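## Task

The left gripper starts out holding a hanger. Put that hanger on the rail so it hangs from its hook, and keep any other hanger already on the rail there. The rack is free-standing and must stay where it stands; a tilt beyond a slight one fails the scene on the spot. The hanger must stay hung by itself once the robot lets go, so open the gripper and pull the arm away at the end.

## Robot and tools

Robot: two arms, left_arm and right_arm, each a six-joint arm with a parallel two-finger gripper. In the shared scene frame the origin sits on the table top midway between the arms, +z is up, +x reaches out over the table, and left_arm is on the +y side. The names do not correspond to image sides. Bases: left_arm at (+0.049, +0.308, 0) m, quat_wxyz (+0.995, 0, 0, +0.098); right_arm at (+0.019, -0.330, 0) m, quat_wxyz (+0.998, 0, 0, +0.058). Joint ranges (rad, base to gripper): waist -2.618 to 3.054, shoulder 0.000 to 3.142, elbow 0.000 to 3.142, wrist pitch -1.571 to 1.571, wrist yaw -1.571 to 1.571, wrist roll -2.094 to 2.094. Gripper axes: fingers point along +z, close along y. The reported end_effector_position is the point between the pads, roughly 1 cm short of the fingertips.

Row layout (shared by execute_actions and move): a single list of 14 numbers, each in [-1, 1], covering both arms: left_arm dx, dy, dz, rx, ry, rz, opening, then right_arm in the same seven slots. Always send all 14, even if one arm is idle. dx..rz are an offset, not a pose: they shift the gripper from the pose it had when the action began, expressed in that gripper's own axes. Scale: 1.0 equals 0.6 m for translation or 180 degrees for rotation; rx, ry, rz form one rotation vector. Opening is absolute, not an offset: +1 fully open (0.094 m), -1 closed. Optionally 12 more numbers in 0..1 may follow: stiffness multipliers for each joint's position gain, left_arm's six then right_arm's six, in Joint positions order; they persist until changed.

execute_actions(actions): a list of actions, run one after another. Each action is a table of up to 15 rows, one row per 1/30 s step; if fewer rows are given, the last is repeated to fill 15 steps. Every row in an action is measured from the pose at that action's start, not from the row before. For the first action of a call, the start is the last pose a result reported. An empty list just returns the current state and images.

move(target, speed, blocking): one 14-number row as target, offsets taken from the pose in the latest result showing one. Each gripper travels a straight line toward its target; both finish together, in 0.5 to 10 s (cut off at 10 s). speed is top path speed in m/s, 0.002 to 0.5, default 0.25; turning is capped at twice that in rad/s. Rotations take the shorter way. Openings are sent at the start. Paths ignore obstacles and the other arm; grippers lag, drift and can overshoot the speed, especially near full reach. Faster contact and aiming deeper past contact both press harder. blocking=false returns after 0.5 s while motion continues; then only wait or stop is accepted until a result shows the move ended. The result adds a move: line (done, off_target, moving, held, fault) plus which limits acted (paced = pose clipped; held = a check blocked steps, after which the arm may jump faster), and each gripper's distance from its target.

wait(seconds): 0 to 10; the scene runs with each arm holding its last command; returns early if a running move ends. stop(): brakes a running move; braking needs room, more at speed; fingers keep moving. zoom_image(camera, region): closer view of a region [x0, y0, x1, y1] in pixels (origin top-left, max 504 by 504) of one camera's latest image; cameras cam_head_left, cam_head_right, cam_high, cam_low, cam_left_wrist, cam_right_wrist, all 504x504. read_manual(section): returns URDF licence text only. finished_scene(scene): ends the current scene (give its number) after the last command has been held; irreversible, and reports success.

Controller behaviour: each step the commanded pose is clipped to 70 mm and 16 degrees from the measured pose, then damped inverse kinematics chase it, favouring position over orientation. A large offset may need several actions; after an action the arm goes at most to its last clipped pose, so command the remainder next. Arms tend to settle a centimetre or more low, and repeated zero offsets can let them sag further; to hold an arm, in the first call of a reply send the offset back to the intended pose (raise it if still low), then zeros. Elbows stop just before fully straight.

Results: a state line per arm with position (m) and quat_wxyz in the scene frame (printed positions grow less accurate at long reach); Hand target lines (where the controller is steering); grip_measured on the same scale as commanded opening; Joint positions (last value = finger opening in m); joint torques; step readings with HELD marks for blocked steps; pose unreachable lines when clearance checks alter a command; FAULT and MOTOR HOT lines. Camera calibration comes with the prompt; results list cameras whose numbers changed.

Gripping: to keep holding the hanger, command an opening under grip_measured, about 0.03 below for a firm hold. Readings may be off by about 1 mm.

Avoid: tipping or shoving the free rack, knocking the other hanger off the rail, dropping anything or pushing items off the table, arms striking or pressing each other, slamming contacts, and long heavy holds (motors overheat: warning from 75 °C, arm stop at 90 °C, arm falls at 100 °C). Occasional brief pushes on loose objects may happen. Before finishing, open the gripper, confirm the hanger hangs alone, and move the arm away.

Each tool is called after ">>>" as name([rows], argument=value, ...), one row to a line, values as JSON.

## Session

>>> execute_actions(actions=[])

Scene clock: 0.00 s.
left_arm: end_effector_position=(+0.3270, -0.0713, +0.3892) grip_measured=-0.847 end_effector_quat_wxyz=(+0.527, +0.198, +0.814, -0.143) | right_arm: end_effector_position=(+0.4011, -0.2789, +0.4067) grip_measured=+1.000 end_effector_quat_wxyz=(+0.702, -0.049, +0.708, +0.050)
Joint positions: left_arm=[-1.347  1.657  1.882 -0.73  -0.584 -0.322  0.007] | right_arm=[ 0.007  1.064  1.061 -0.006 -0.016  0.002  0.094]
Joint velocities: left_arm=[-0.022 -0.002 -0.012 -0.022 -0.081  0.081  0.   ] | right_arm=[-0.022  0.007 -0.007  0.007  0.037  0.037  0.   ]
Joint torques (N m, as the arm reports them, + toward a larger angle): no reading
Hand target (left_arm): +0.326, -0.068, +0.403; +0.538, +0.188, +0.807, -0.153
Hand target (right_arm): +0.398, -0.279, +0.414; +0.709, -0.048, +0.702, +0.051
Joint stiffness scale: left_arm=[1. 1. 1. 1. 1. 1.] | right_arm=[1. 1. 1. 1. 1. 1.]

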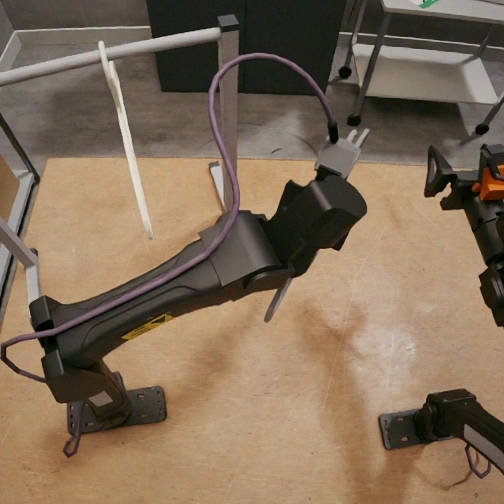

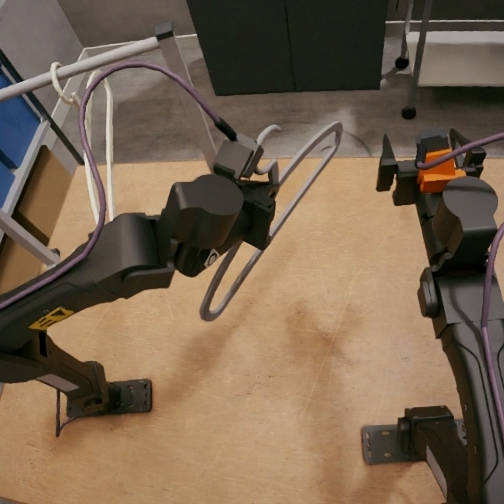

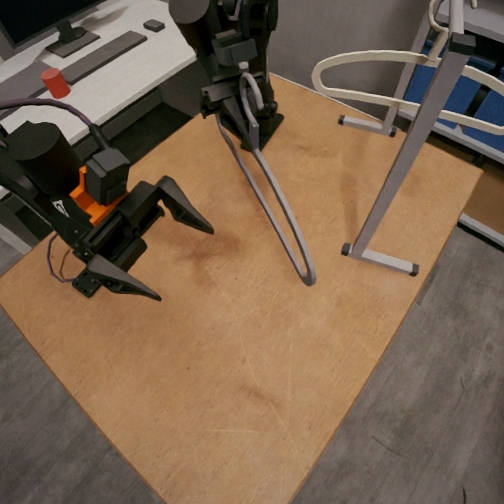

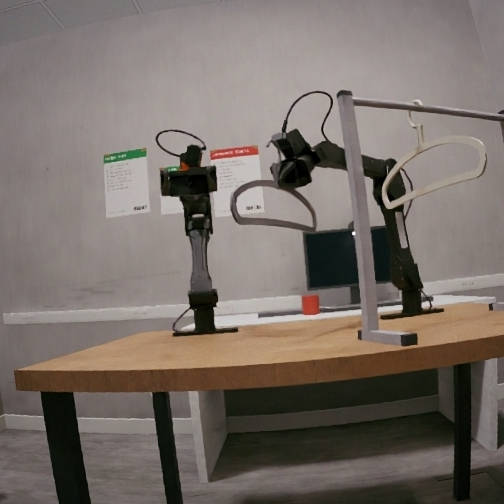

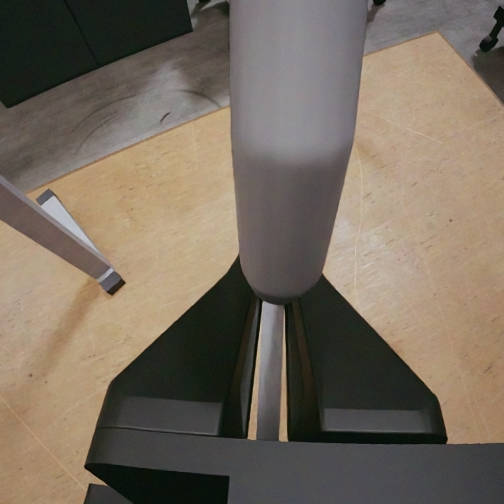

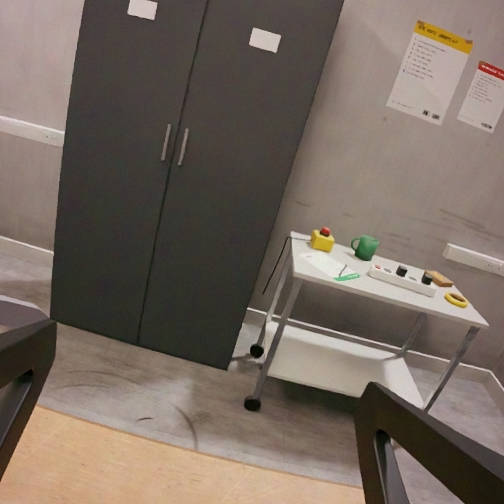

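>>> zoom_image(camera="cam_high", region=[160, 0, 504, 300])

>>> zoom_image(camera="cam_low", region=[220, 70, 504, 354])

>>> zoom_image(camera="cam_head_right", region=[0, 0, 360, 340])

>>> zoom_image(camera="cam_head_left", region=[0, 0, 300, 300])

Region (160, 0, 504, 300) of cam_high's 504x504 image, scaled by 1.465, with more detail than that image has; it fills the top 440 rows of this view, and the rest is white.

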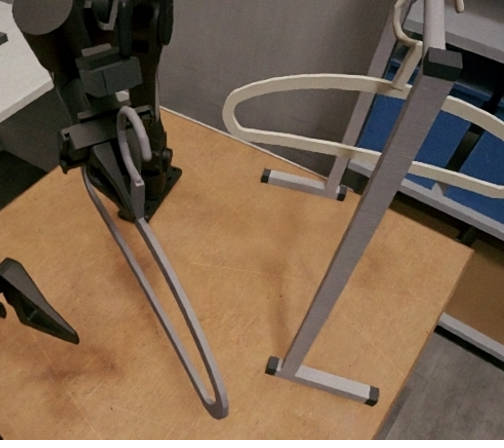

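Region (220, 70, 504, 354) of cam_low's 504x504 image, scaled by 1.775, with more detail than that image has.

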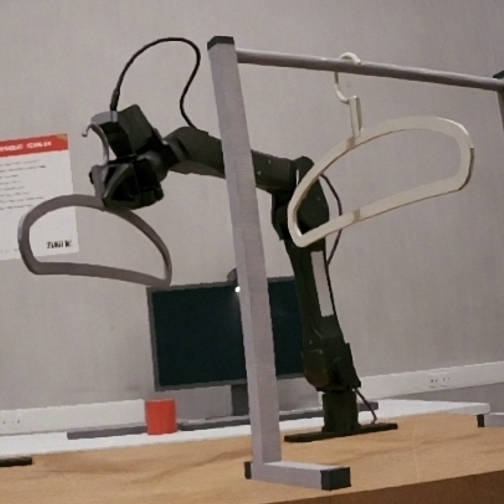

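Region (0, 0, 360, 340) of cam_head_right's 504x504 image, scaled by 1.400, with more detail than that image has.

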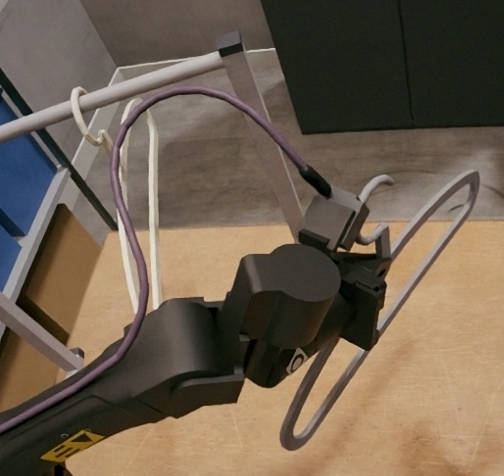

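Region (0, 0, 300, 300) of cam_head_left's 504x504 image, scaled by 1.680, with more detail than that image has.

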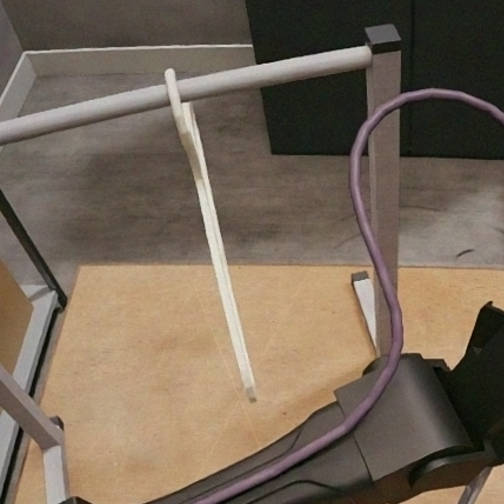

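>>> zoom_image(camera="cam_high", region=[190, 20, 310, 170])

>>> zoom_image(camera="cam_head_right", region=[190, 100, 350, 260])

>>> zoom_image(camera="cam_low", region=[220, 110, 350, 240])

>>> zoom_image(camera="cam_low", region=[330, 80, 504, 220])

Region (190, 20, 310, 170) of cam_high's 504x504 image, scaled by 3.360, with more detail than that image has; it fills the left 403 columns of this view, and the rest is white.

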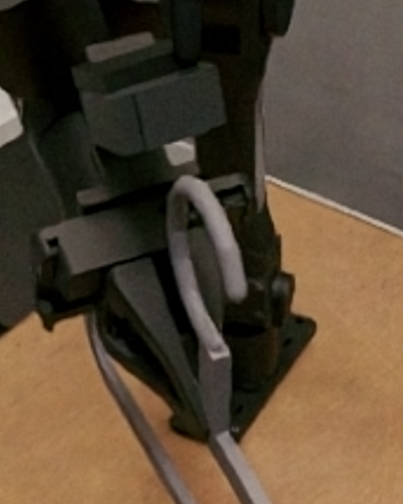

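Region (190, 100, 350, 260) of cam_head_right's 504x504 image, scaled by 3.150, with more detail than that image has.

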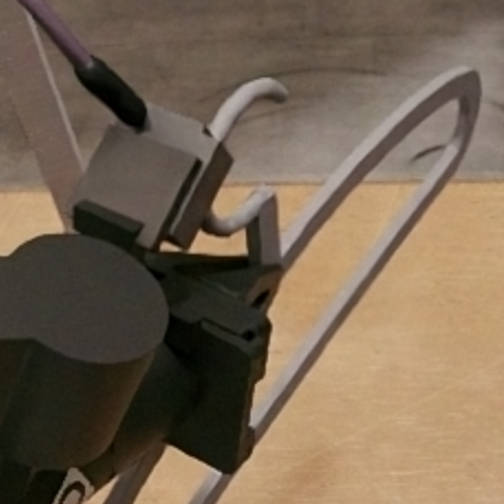

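Region (220, 110, 350, 240) of cam_low's 504x504 image, scaled by 3.877, with more detail than that image has.

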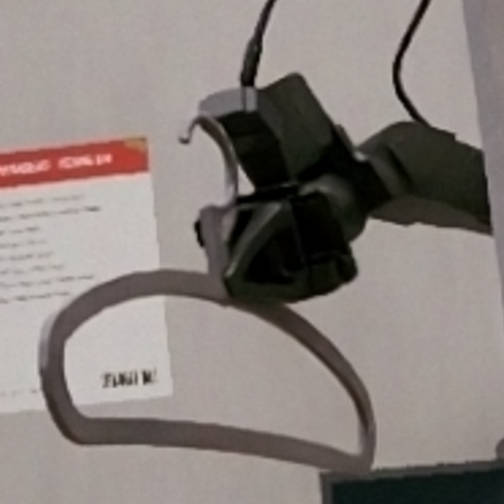

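Region (330, 80, 504, 220) of cam_low's 504x504 image, scaled by 2.897, with more detail than that image has; it fills the top 406 rows of this view, and the rest is white.

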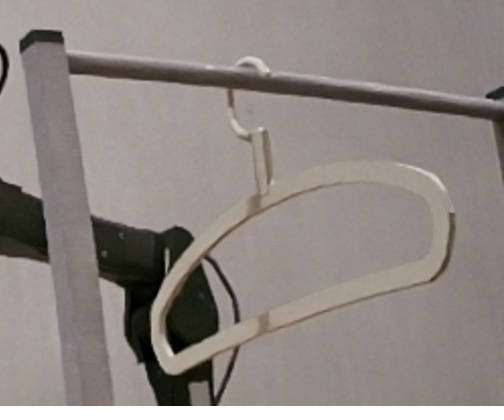

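>>> move(target=[0.0737,0.2323,-0.2678,-0.061,-0.0016,-0.0269,-0.885,-0.038,0.048,0.007,-0.2754,-0.0935,0.0436,1.0], speed=0.2)

Scene clock: 123.03 s.
left_arm: end_effector_position=(+0.2499, +0.1241, +0.4050) grip_measured=-0.863 end_effector_quat_wxyz=(+0.528, +0.123, +0.836, -0.081) | right_arm: end_effector_position=(+0.4001, -0.2485, +0.4198) grip_measured=+1.000 end_effector_quat_wxyz=(+0.696, -0.283, +0.528, +0.396)
Joint positions: left_arm=[-1.439  1.113  1.614 -1.181 -0.819 -0.54   0.006] | right_arm=[-0.334  1.488  1.014  1.191 -1.126  0.692  0.094]
Joint velocities: left_arm=[-0.012 -0.002  0.012 -0.022  0.066 -0.051 -0.   ] | right_arm=[0.017 0.017 0.002 0.007 0.007 0.007 0.   ]
Joint torques (N m, as the arm reports them, + toward a larger angle): left_arm=[-0.75 -2.97  6.57  1.37 -0.63 -0.09] | right_arm=[-0.87 -4.97  9.58  1.17  0.3   0.08]
Hand target (left_arm): +0.249, +0.130, +0.412; +0.539, +0.111, +0.830, -0.088
Hand target (right_arm): +0.401, -0.253, +0.427; +0.704, -0.284, +0.521, +0.390
Off the commanded pose (left_arm): 0.008 m, 2 deg.
Off the commanded pose (right_arm): 0.010 m, 2 deg.
Joint stiffness scale: left_arm=[1. 1. 1. 1. 1. 1.] | right_arm=[1. 1. 1. 1. 1. 1.]
move: done
camera_calibration (this result's frames):
cam_left_wrist: T_world_to_cam=[[-0.239016, -0.970894, -0.0153465, 0.189803], [-0.915904, 0.230671, -0.328499, 0.337043], [0.322478, -0.0644606, -0.94438, 0.431428], [0, 0, 0, 1]] pos_world=[0.214938, 0.134343, 0.521063]
cam_right_wrist: T_world_to_cam=[[0.751408, -0.62169, 0.221105, -0.563198], [0.109402, -0.21307, -0.970892, 0.350396], [0.650705, 0.753726, -0.0920884, 0.0734582], [0, 0, 0, 1]] pos_world=[0.337058, -0.330842, 0.471487]

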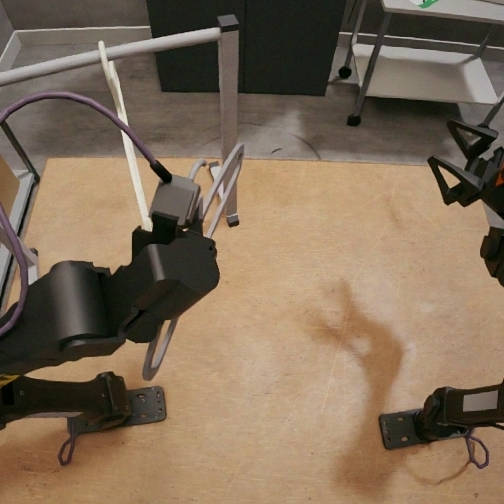

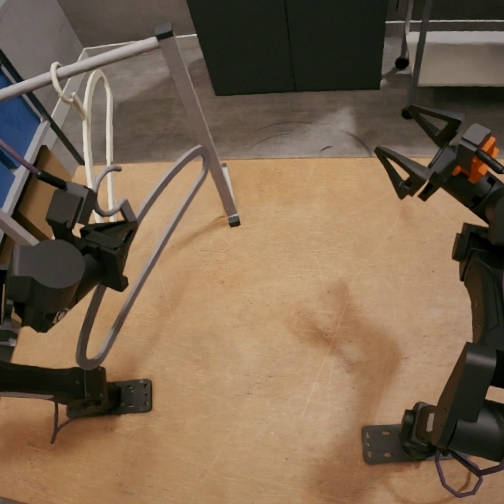

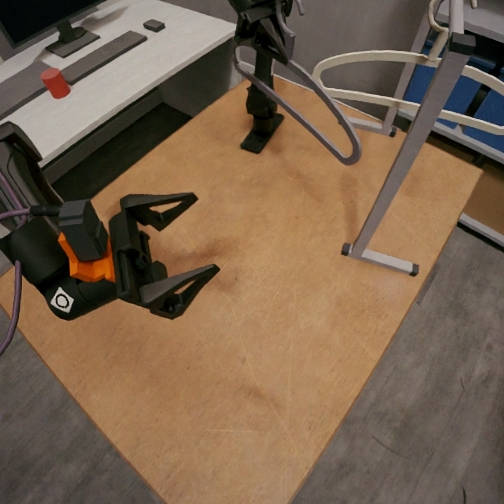

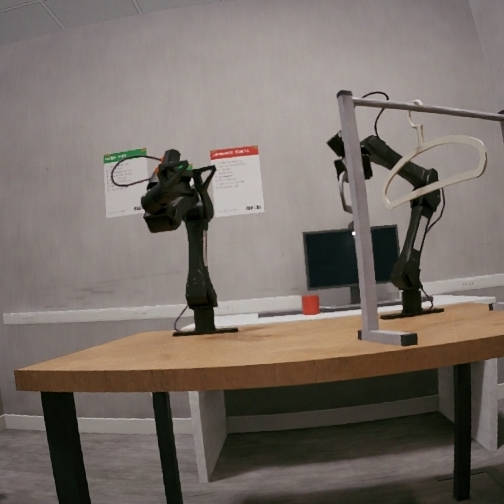

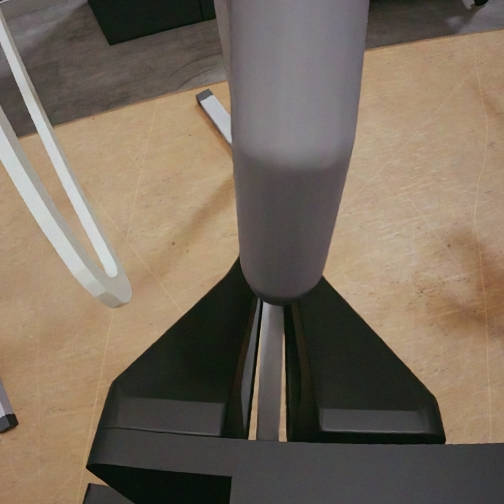

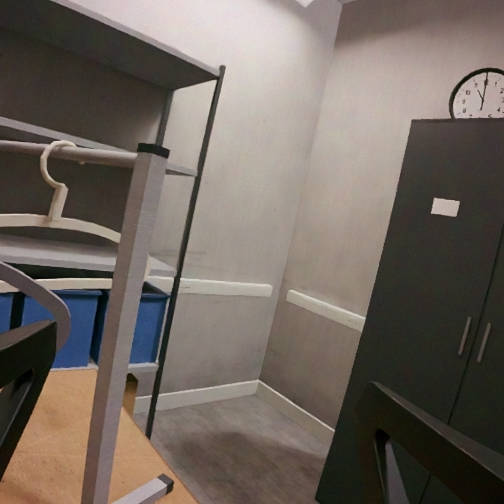

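>>> move(target=[-0.0185,0.0187,0.008,-0.0652,-0.028,-0.0309,-0.89,-0.0045,0.126,0.081,-0.08,0.002,0.0235,1.0], speed=0.12)

Scene clock: 149.47 s.
left_arm: end_effector_position=(+0.2615, +0.1302, +0.3967) grip_measured=-0.863 end_effector_quat_wxyz=(+0.555, +0.042, +0.831, -0.018) | right_arm: end_effector_position=(+0.3697, -0.1721, +0.4225) grip_measured=+1.000 end_effector_quat_wxyz=(+0.629, -0.339, +0.503, +0.485)
Joint positions: left_arm=[-1.484  1.201  1.614 -1.27  -1.039 -0.764  0.006] | right_arm=[-0.137  1.488  1.033  1.2   -1.172  0.768  0.094]
Joint velocities: left_arm=[-0.007 -0.002 -0.017 -0.022 -0.051  0.022 -0.   ] | right_arm=[ 0.007  0.012  0.012 -0.051 -0.066 -0.022  0.   ]
Joint torques (N m, as the arm reports them, + toward a larger angle): left_arm=[-0.71 -1.61 10.45  1.07 -0.84 -0.08] | right_arm=[ 0.69 -7.29  9.51  1.1   0.36  0.06]
Hand target (left_arm): +0.262, +0.132, +0.412; +0.569, +0.025, +0.821, -0.028
Hand target (right_arm): +0.361, -0.169, +0.438; +0.639, -0.351, +0.487, +0.482
Off the commanded pose (left_arm): 0.016 m, 3 deg.
Off the commanded pose (right_arm): 0.018 m, 3 deg.
Joint stiffness scale: left_arm=[1. 1. 1. 1. 1. 1.] | right_arm=[1. 1. 1. 1. 1. 1.]
move: off_target (left_arm, right_arm)
camera_calibration (this result's frames):
cam_left_wrist: T_world_to_cam=[[-0.034071, -0.998801, -0.0351536, 0.156268], [-0.925272, 0.0448191, -0.376646, 0.38925], [0.37777, 0.0196939, -0.92569, 0.387368], [0, 0, 0, 1]] pos_world=[0.21915, 0.131006, 0.510685]
cam_right_wrist: T_world_to_cam=[[0.891189, -0.413089, 0.187456, -0.495064], [0.118471, -0.18695, -0.9752, 0.375494], [0.437889, 0.891295, -0.117669, 0.149065], [0, 0, 0, 1]] pos_world=[0.331436, -0.267168, 0.476525]

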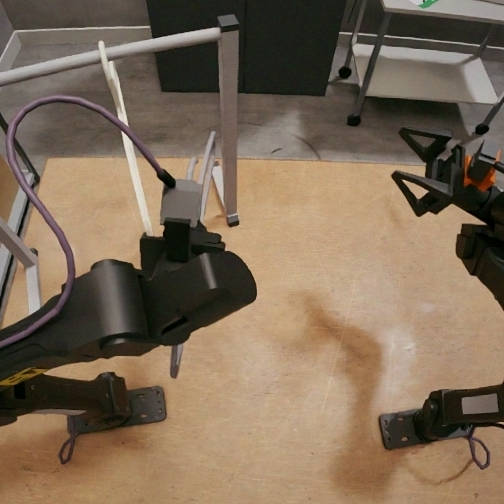

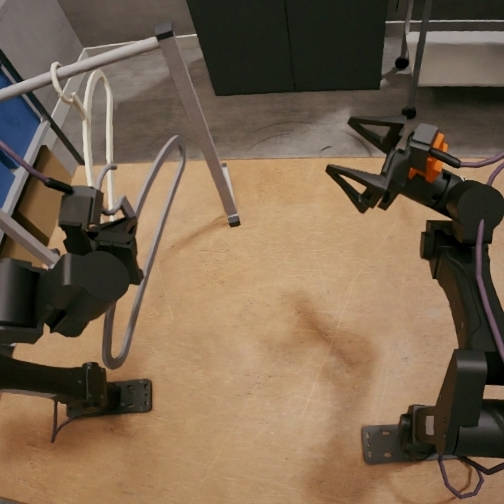

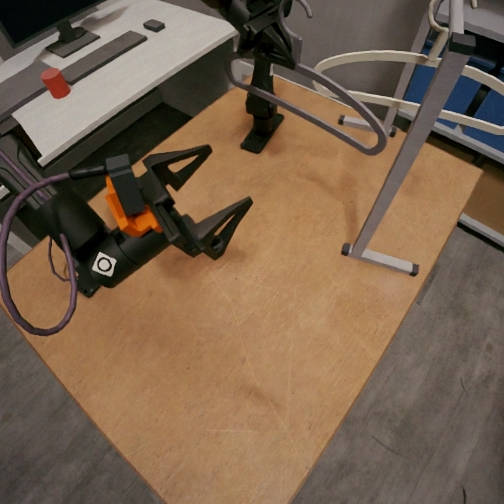

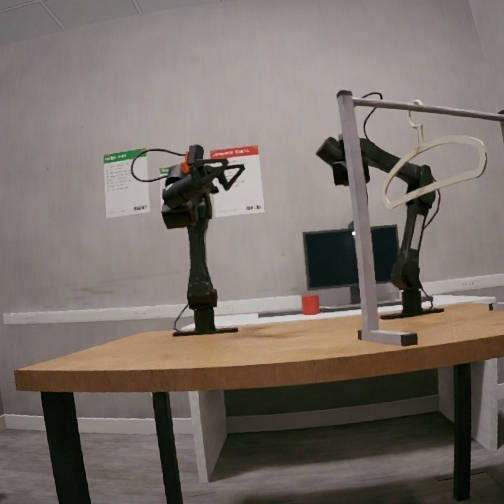

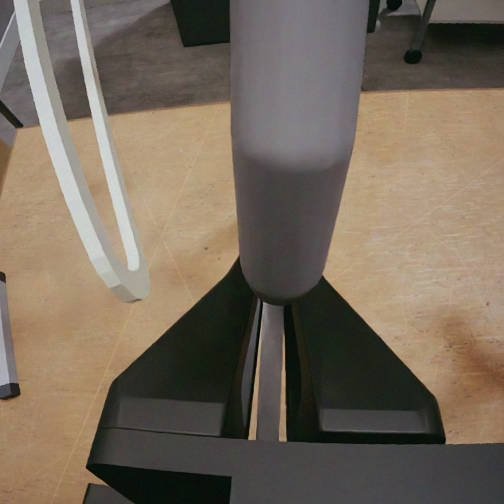

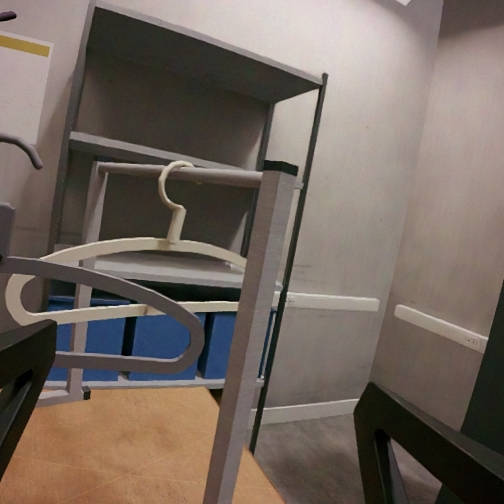

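>>> move(target=[-0.1798,0.0325,0.137,-0.0498,-0.007,-0.0207,-0.89,-0.078,0,0.02,0,-0.012,0,1.0], speed=0.1)

Scene clock: 174.83 s.
left_arm: end_effector_position=(+0.3779, +0.1311, +0.4530) grip_measured=-0.863 end_effector_quat_wxyz=(+0.558, -0.017, +0.829, +0.035) | right_arm: end_effector_position=(+0.3693, -0.1726, +0.4627) grip_measured=+1.000 end_effector_quat_wxyz=(+0.635, -0.340, +0.492, +0.490)
Joint positions: left_arm=[-1.059  1.549  2.088 -1.143 -0.849 -0.437  0.006] | right_arm=[-0.137  1.488  1.165  1.131 -1.165  0.818  0.094]
Joint velocities: left_arm=[ 0.002 -0.007  0.017 -0.037  0.007 -0.095  0.   ] | right_arm=[ 0.012  0.007 -0.007 -0.007  0.022 -0.037  0.   ]
Joint torques (N m, as the arm reports them, + toward a larger angle): left_arm=[ 0.79 -5.09  9.5   1.46 -0.39  0.09] | right_arm=[-0.11 -5.72  9.49  0.69  0.5   0.09]
Hand target (left_arm): +0.378, +0.136, +0.466; +0.569, -0.027, +0.821, +0.030
Hand target (right_arm): +0.372, -0.174, +0.470; +0.639, -0.330, +0.491, +0.491
Off the commanded pose (left_arm): 0.014 m, 2 deg.
Off the commanded pose (right_arm): 0.009 m, 1 deg.
Joint stiffness scale: left_arm=[1. 1. 1. 1. 1. 1.] | right_arm=[1. 1. 1. 1. 1. 1.]
move: off_target (left_arm)
camera_calibration (this result's frames):
cam_left_wrist: T_world_to_cam=[[0.123303, -0.990781, -0.0561158, 0.112023], [-0.918272, -0.0924741, -0.384999, 0.537246], [0.376261, 0.0990013, -0.921209, 0.383625], [0, 0, 0, 1]] pos_world=[0.335182, 0.122692, 0.566524]
cam_right_wrist: T_world_to_cam=[[0.891233, -0.409271, 0.195453, -0.505515], [0.137286, -0.167291, -0.976302, 0.411652], [0.43227, 0.896945, -0.0929078, 0.146043], [0, 0, 0, 1]] pos_world=[0.330887, -0.269019, 0.514269]

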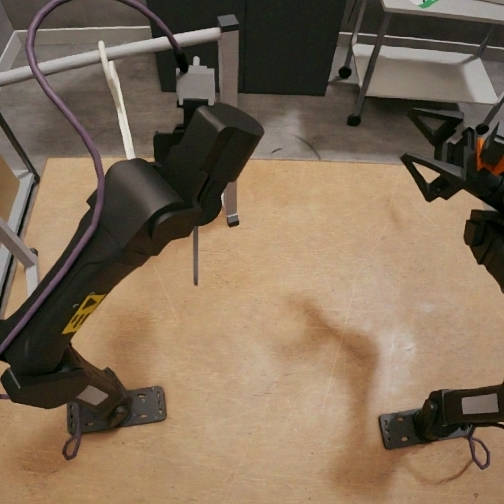

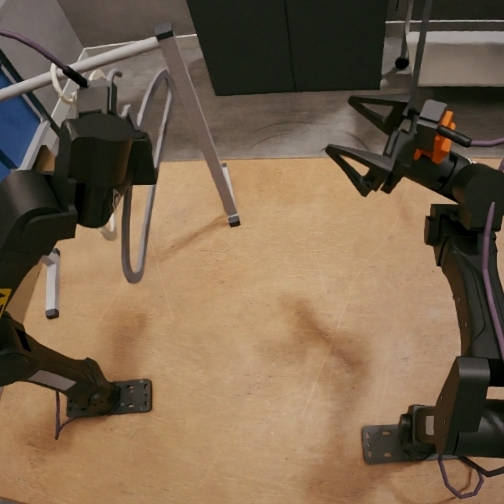

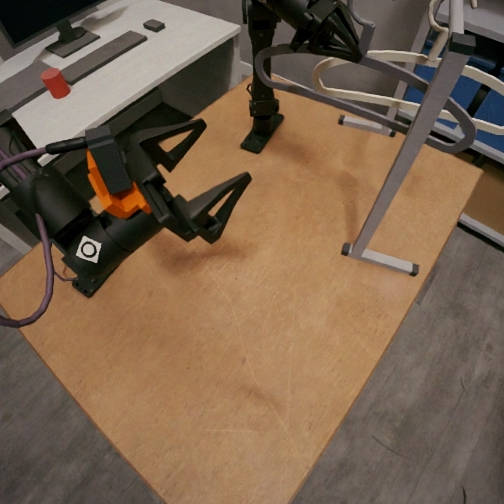

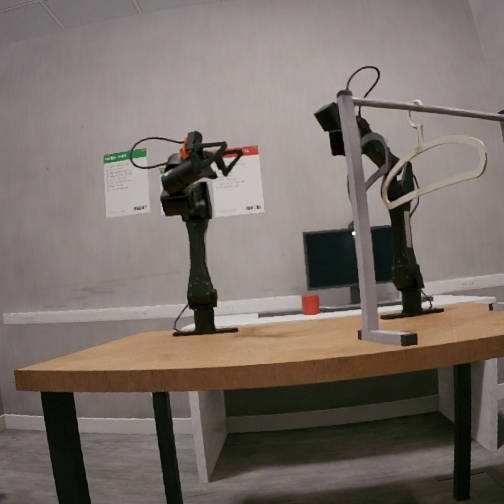

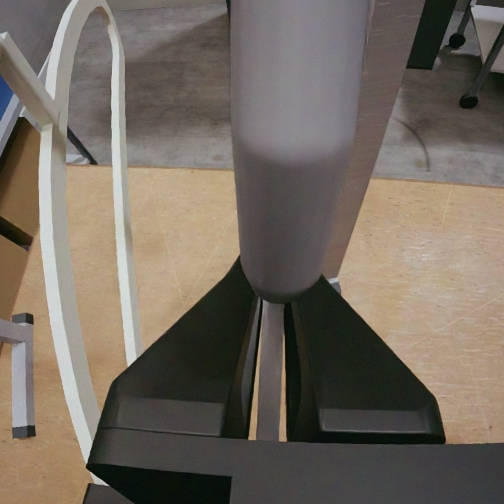

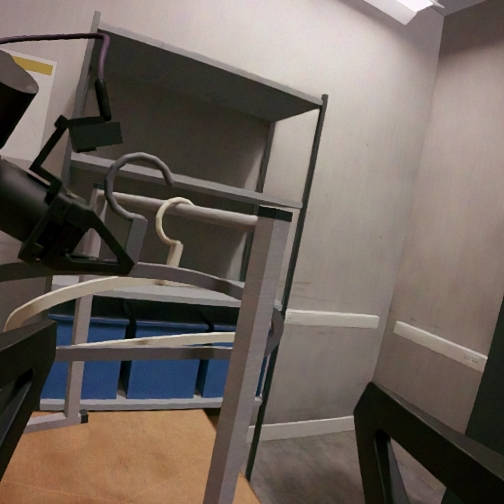

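>>> zoom_image(camera="cam_right_wrist", region=[60, 110, 310, 300])

Region (60, 110, 310, 300) of cam_right_wrist's 504x504 image, scaled by 2.016, with more detail than that image has; it fills the top 383 rows of this view, and the rest is white.

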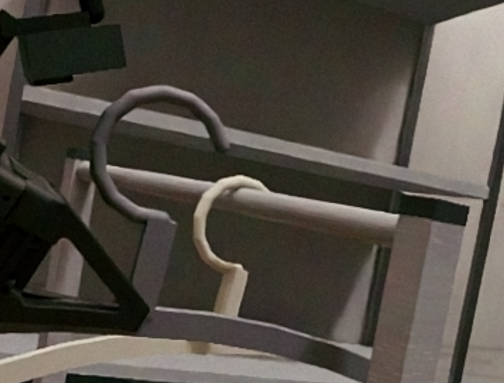

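>>> move(target=[-0.0527,0.0153,0.0915,-0.0206,-0.010,-0.024,-0.89,-0.012,0,0.003,0,-0.005,0,1.0], speed=0.08)

>>> zoom_image(camera="cam_right_wrist", region=[60, 110, 310, 300])

Scene clock: 202.60 s.
left_arm: end_effector_position=(+0.4372, +0.1401, +0.4418) grip_measured=-0.863 end_effector_quat_wxyz=(+0.551, -0.050, +0.831, +0.055) | right_arm: end_effector_position=(+0.3693, -0.1725, +0.4623) grip_measured=+1.000 end_effector_quat_wxyz=(+0.631, -0.337, +0.494, +0.494)
Joint positions: left_arm=[-0.908  1.691  2.183 -1.07  -0.783 -0.391  0.006] | right_arm=[-0.137  1.488  1.165  1.13  -1.167  0.83   0.094]
Joint velocities: left_arm=[ 0.017 -0.002 -0.002 -0.095 -0.007  0.022  0.   ] | right_arm=[ 0.002  0.007 -0.017 -0.022 -0.007  0.022  0.   ]
Joint torques (N m, as the arm reports them, + toward a larger angle): left_arm=[ 0.63 -6.94 10.01  1.76 -0.36  0.07] | right_arm=[ 0.06 -5.42  9.08  1.01  0.46  0.03]
Hand target (left_arm): +0.438, +0.144, +0.462; +0.572, -0.065, +0.816, +0.042
Hand target (right_arm): +0.369, -0.173, +0.470; +0.639, -0.336, +0.487, +0.492
Off the commanded pose (left_arm): 0.021 m, 4 deg.
Off the commanded pose (right_arm): 0.008 m, 1 deg.
Joint stiffness scale: left_arm=[1. 1. 1. 1. 1. 1.] | right_arm=[1. 1. 1. 1. 1. 1.]
move: off_target (left_arm)
camera_calibration (this result's frames):
cam_left_wrist: T_world_to_cam=[[0.199282, -0.978374, -0.0554194, 0.0777631], [-0.913155, -0.164882, -0.372776, 0.590833], [0.355577, 0.124894, -0.926265, 0.357802], [0, 0, 0, 1]] pos_world=[0.396799, 0.128812, 0.555977]
cam_right_wrist: T_world_to_cam=[[0.895445, -0.405559, 0.183575, -0.500786], [0.125941, -0.16474, -0.978264, 0.416811], [0.426986, 0.899101, -0.0964396, 0.149848], [0, 0, 0, 1]] pos_world=[0.33195, -0.269161, 0.514135]

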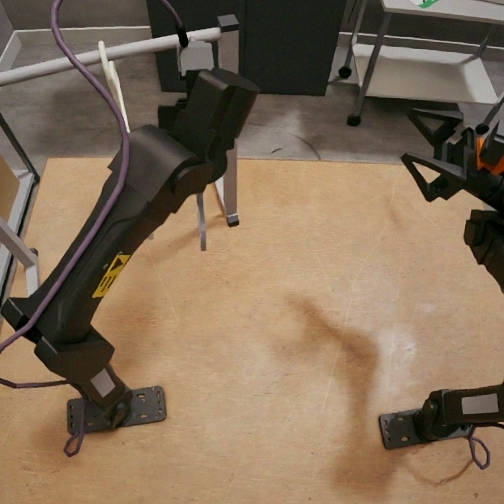

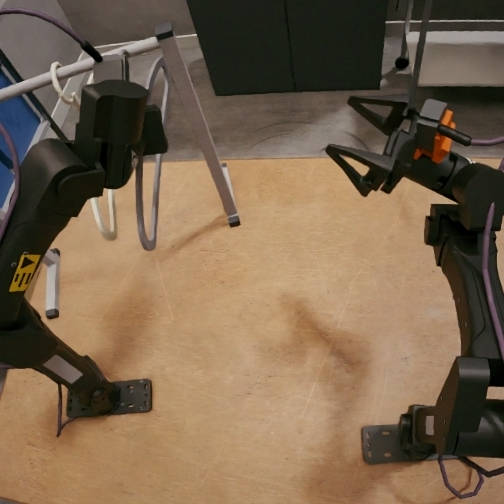

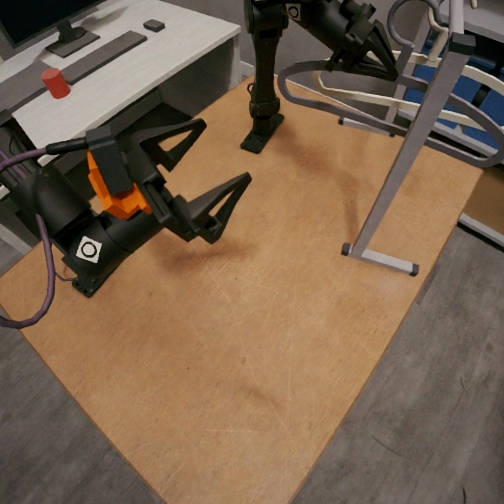

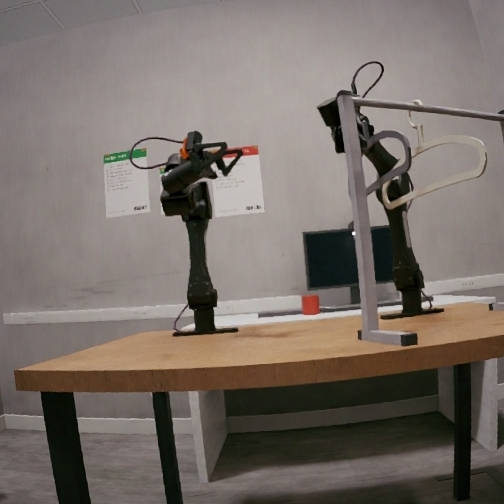

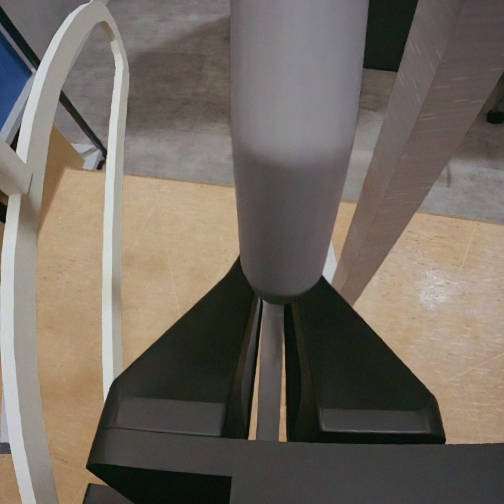

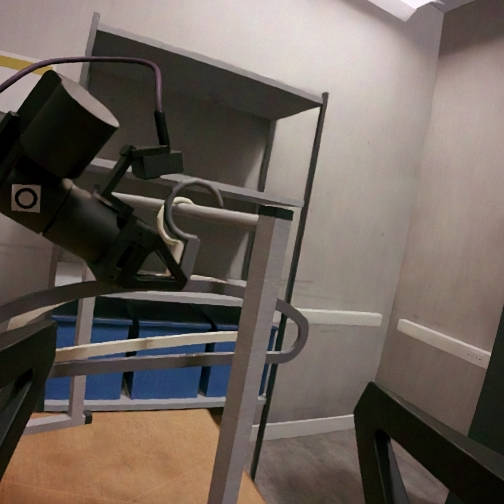

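Region (60, 110, 310, 300) of cam_right_wrist's 504x504 image, scaled by 2.016, with more detail than that image has; it fills the top 383 rows of this view, and the rest is white.

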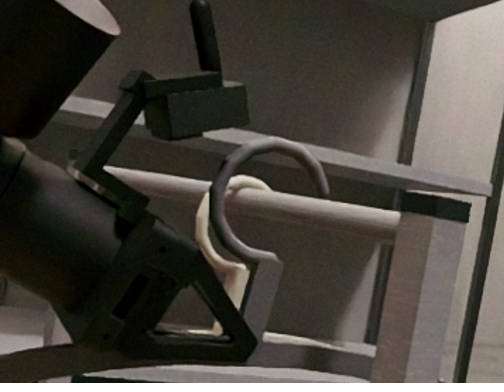

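>>> move(target=[-0.04,0.004,-0.0167,0,-0.016,-0.012,-0.89,-0.012,0,0.003,0,-0.005,0,1.0], speed=0.05)

>>> zoom_image(camera="cam_right_wrist", region=[60, 110, 310, 300])

Scene clock: 215.93 s.
left_arm: end_effector_position=(+0.4380, +0.1395, +0.4549) grip_measured=-0.863 end_effector_quat_wxyz=(+0.559, -0.056, +0.826, +0.047) | right_arm: end_effector_position=(+0.3691, -0.1724, +0.4621) grip_measured=+1.000 end_effector_quat_wxyz=(+0.628, -0.335, +0.496, +0.497)
Joint positions: left_arm=[-0.908  1.716  2.258 -1.091 -0.783 -0.391  0.006] | right_arm=[-0.137  1.488  1.165  1.13  -1.168  0.841  0.094]
Joint velocities: left_arm=[-0.007  0.002 -0.007 -0.007 -0.037 -0.051  0.   ] | right_arm=[ 0.002 -0.002 -0.012 -0.051 -0.007  0.022  0.   ]
Joint torques (N m, as the arm reports them, + toward a larger angle): left_arm=[-0.32 -6.38  9.67  1.51 -0.53  0.06] | right_arm=[ 0.02 -5.38  9.15  0.99  0.46  0.07]
Hand target (left_arm): +0.437, +0.142, +0.468; +0.573, -0.064, +0.816, +0.045
Hand target (right_arm): +0.369, -0.173, +0.470; +0.635, -0.333, +0.489, +0.496
Off the commanded pose (left_arm): 0.013 m, 2 deg.
Off the commanded pose (right_arm): 0.008 m, 1 deg.
Joint stiffness scale: left_arm=[1. 1. 1. 1. 1. 1.] | right_arm=[1. 1. 1. 1. 1. 1.]
move: off_target (left_arm)
camera_calibration (this result's frames):
cam_left_wrist: T_world_to_cam=[[0.20057, -0.979136, -0.0326295, 0.0668936], [-0.904675, -0.172331, -0.389698, 0.601347], [0.375944, 0.107681, -0.920365, 0.360484], [0, 0, 0, 1]] pos_world=[0.395085, 0.130311, 0.568303]
cam_right_wrist: T_world_to_cam=[[0.898948, -0.402176, 0.173631, -0.496669], [0.116704, -0.162165, -0.979838, 0.421255], [0.422224, 0.901087, -0.0988424, 0.153015], [0, 0, 0, 1]] pos_world=[0.332711, -0.269315, 0.514123]

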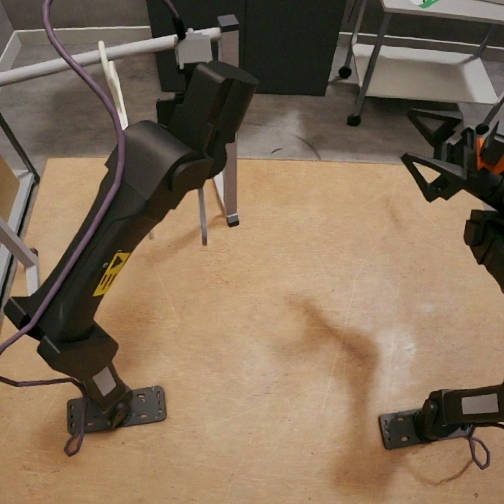

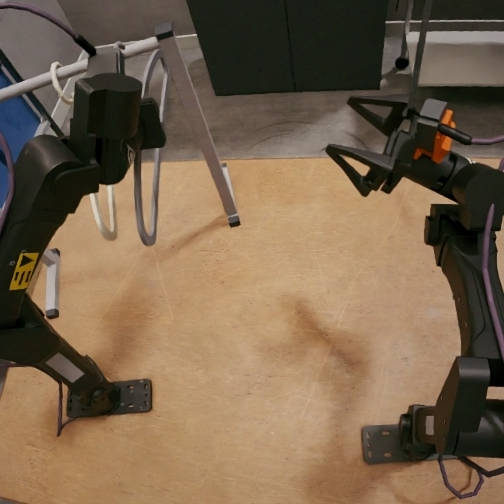

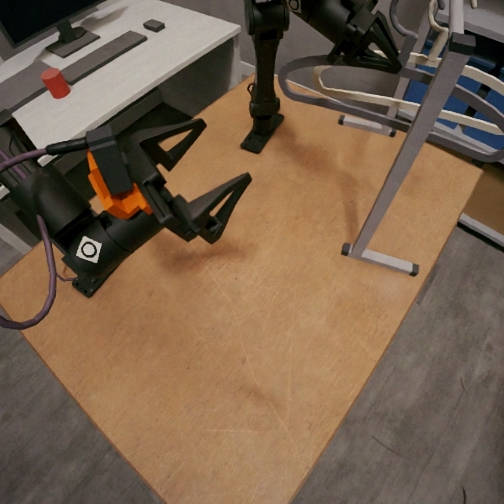

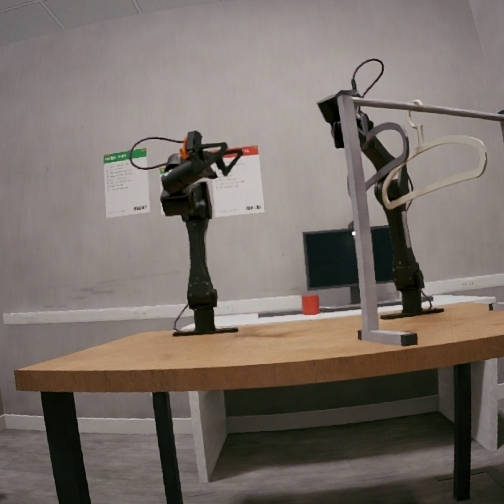

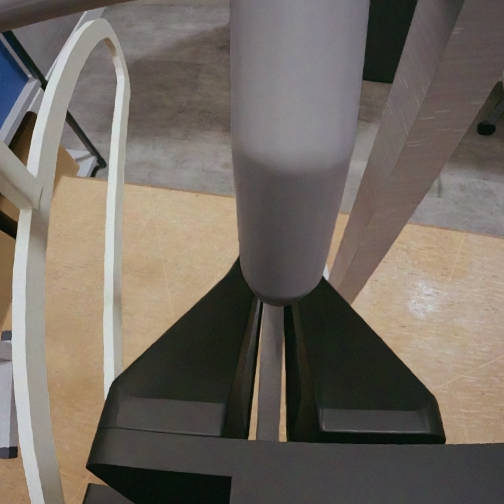

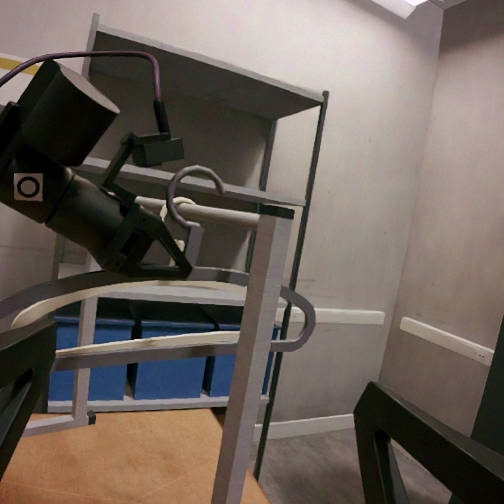

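Region (60, 110, 310, 300) of cam_right_wrist's 504x504 image, scaled by 2.016, with more detail than that image has; it fills the top 383 rows of this view, and the rest is white.

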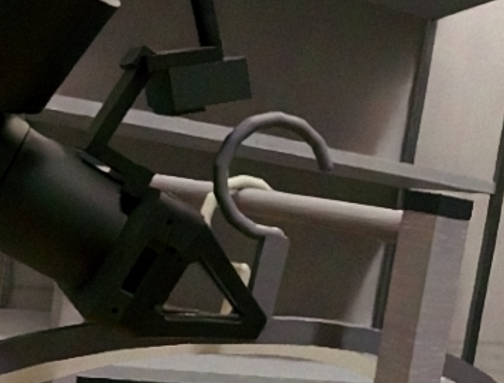

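>>> move(target=[-0.046,0.0053,0.0568,0,-0.011,0,-0.89,-0.012,0,0.003,0,-0.005,-0.004,1.0], speed=0.04)

>>> zoom_image(camera="cam_right_wrist", region=[110, 110, 360, 300])

>>> zoom_image(camera="cam_low", region=[310, 60, 450, 200])

Scene clock: 229.23 s.
left_arm: end_effector_position=(+0.4771, +0.1437, +0.4472) grip_measured=-0.863 end_effector_quat_wxyz=(+0.552, -0.041, +0.831, +0.060) | right_arm: end_effector_position=(+0.3689, -0.1723, +0.4619) grip_measured=+1.000 end_effector_quat_wxyz=(+0.627, -0.336, +0.496, +0.497)
Joint positions: left_arm=[-0.82   1.827  2.366 -1.07  -0.707 -0.304  0.006] | right_arm=[-0.137  1.488  1.165  1.13  -1.17   0.841  0.094]
Joint velocities: left_arm=[0.002 0.002 0.037 0.007 0.066 0.11  0.   ] | right_arm=[-0.002 -0.007 -0.002 -0.007 -0.022 -0.007  0.   ]
Joint torques (N m, as the arm reports them, + toward a larger angle): left_arm=[ 0.76 -8.06  9.71  1.79 -0.3   0.11] | right_arm=[ 0.02 -5.38  9.13  0.98  0.47  0.03]
Hand target (left_arm): +0.478, +0.149, +0.467; +0.574, -0.055, +0.815, +0.049
Hand target (right_arm): +0.369, -0.173, +0.469; +0.635, -0.334, +0.489, +0.496
Off the commanded pose (left_arm): 0.021 m, 4 deg.
Off the commanded pose (right_arm): 0.008 m, 1 deg.
Joint stiffness scale: left_arm=[1. 1. 1. 1. 1. 1.] | right_arm=[1. 1. 1. 1. 1. 1.]
move: off_target (left_arm)
camera_calibration (this result's frames):
cam_left_wrist: T_world_to_cam=[[0.189809, -0.979087, -0.0732251, 0.0861887], [-0.914507, -0.149164, -0.376068, 0.629681], [0.35728, 0.138346, -0.923694, 0.344303], [0, 0, 0, 1]] pos_world=[0.436475, 0.130679, 0.561144]
cam_right_wrist: T_world_to_cam=[[0.899586, -0.400672, 0.1738, -0.496437], [0.116567, -0.163239, -0.979676, 0.420872], [0.4209, 0.901563, -0.100143, 0.15413], [0, 0, 0, 1]] pos_world=[0.332655, -0.269164, 0.514034]

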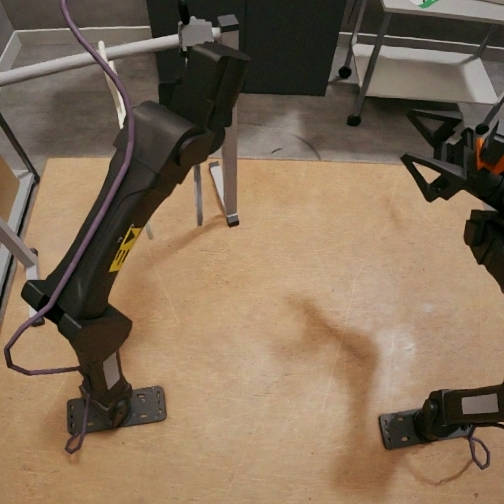

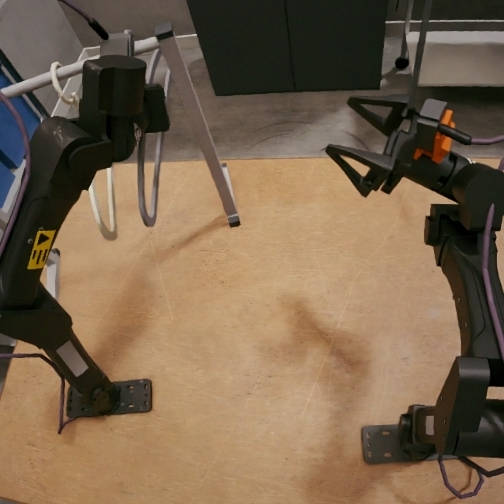

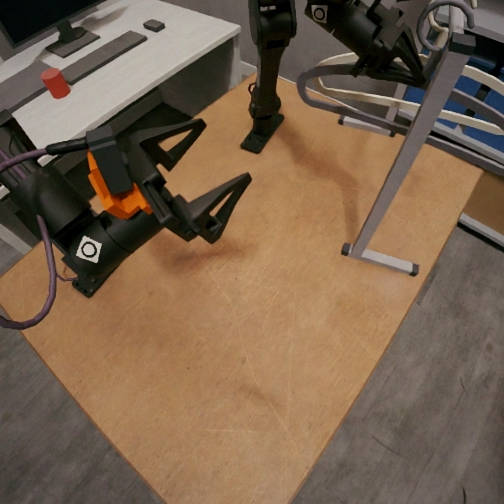

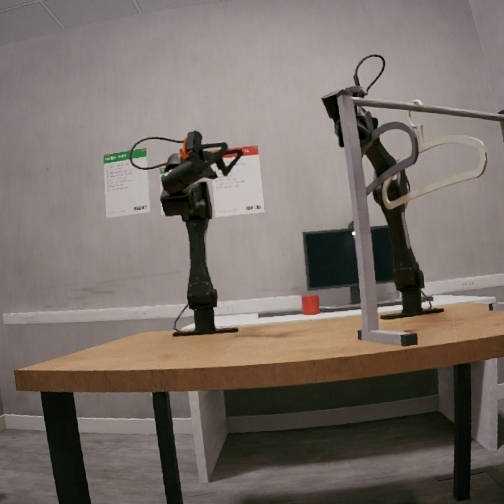

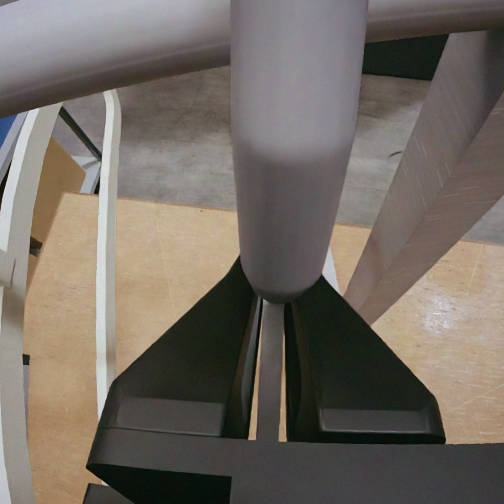

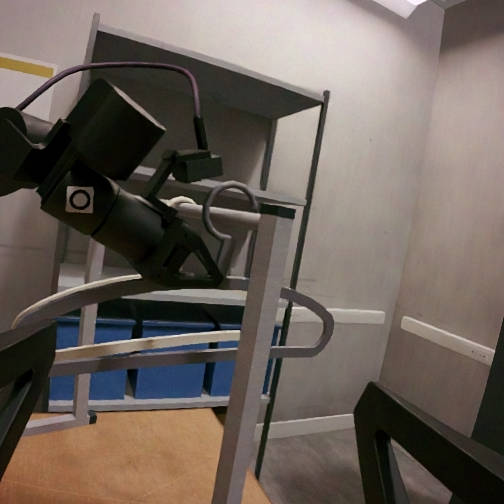

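Region (110, 110, 360, 300) of cam_right_wrist's 504x504 image, scaled by 2.016, with more detail than that image has; it fills the top 383 rows of this view, and the rest is white.

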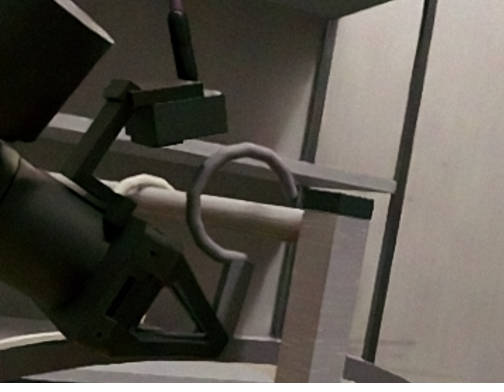

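Region (310, 60, 450, 200) of cam_low's 504x504 image, scaled by 3.600, with more detail than that image has.

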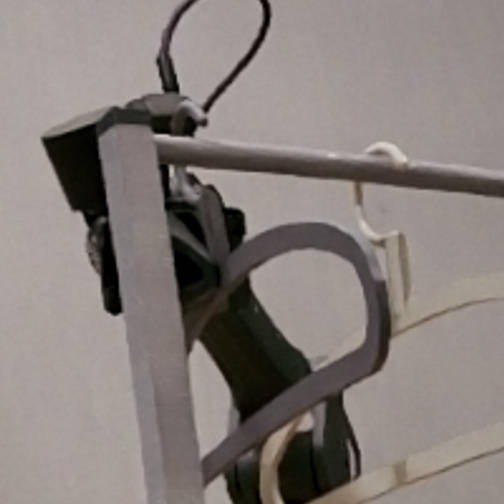

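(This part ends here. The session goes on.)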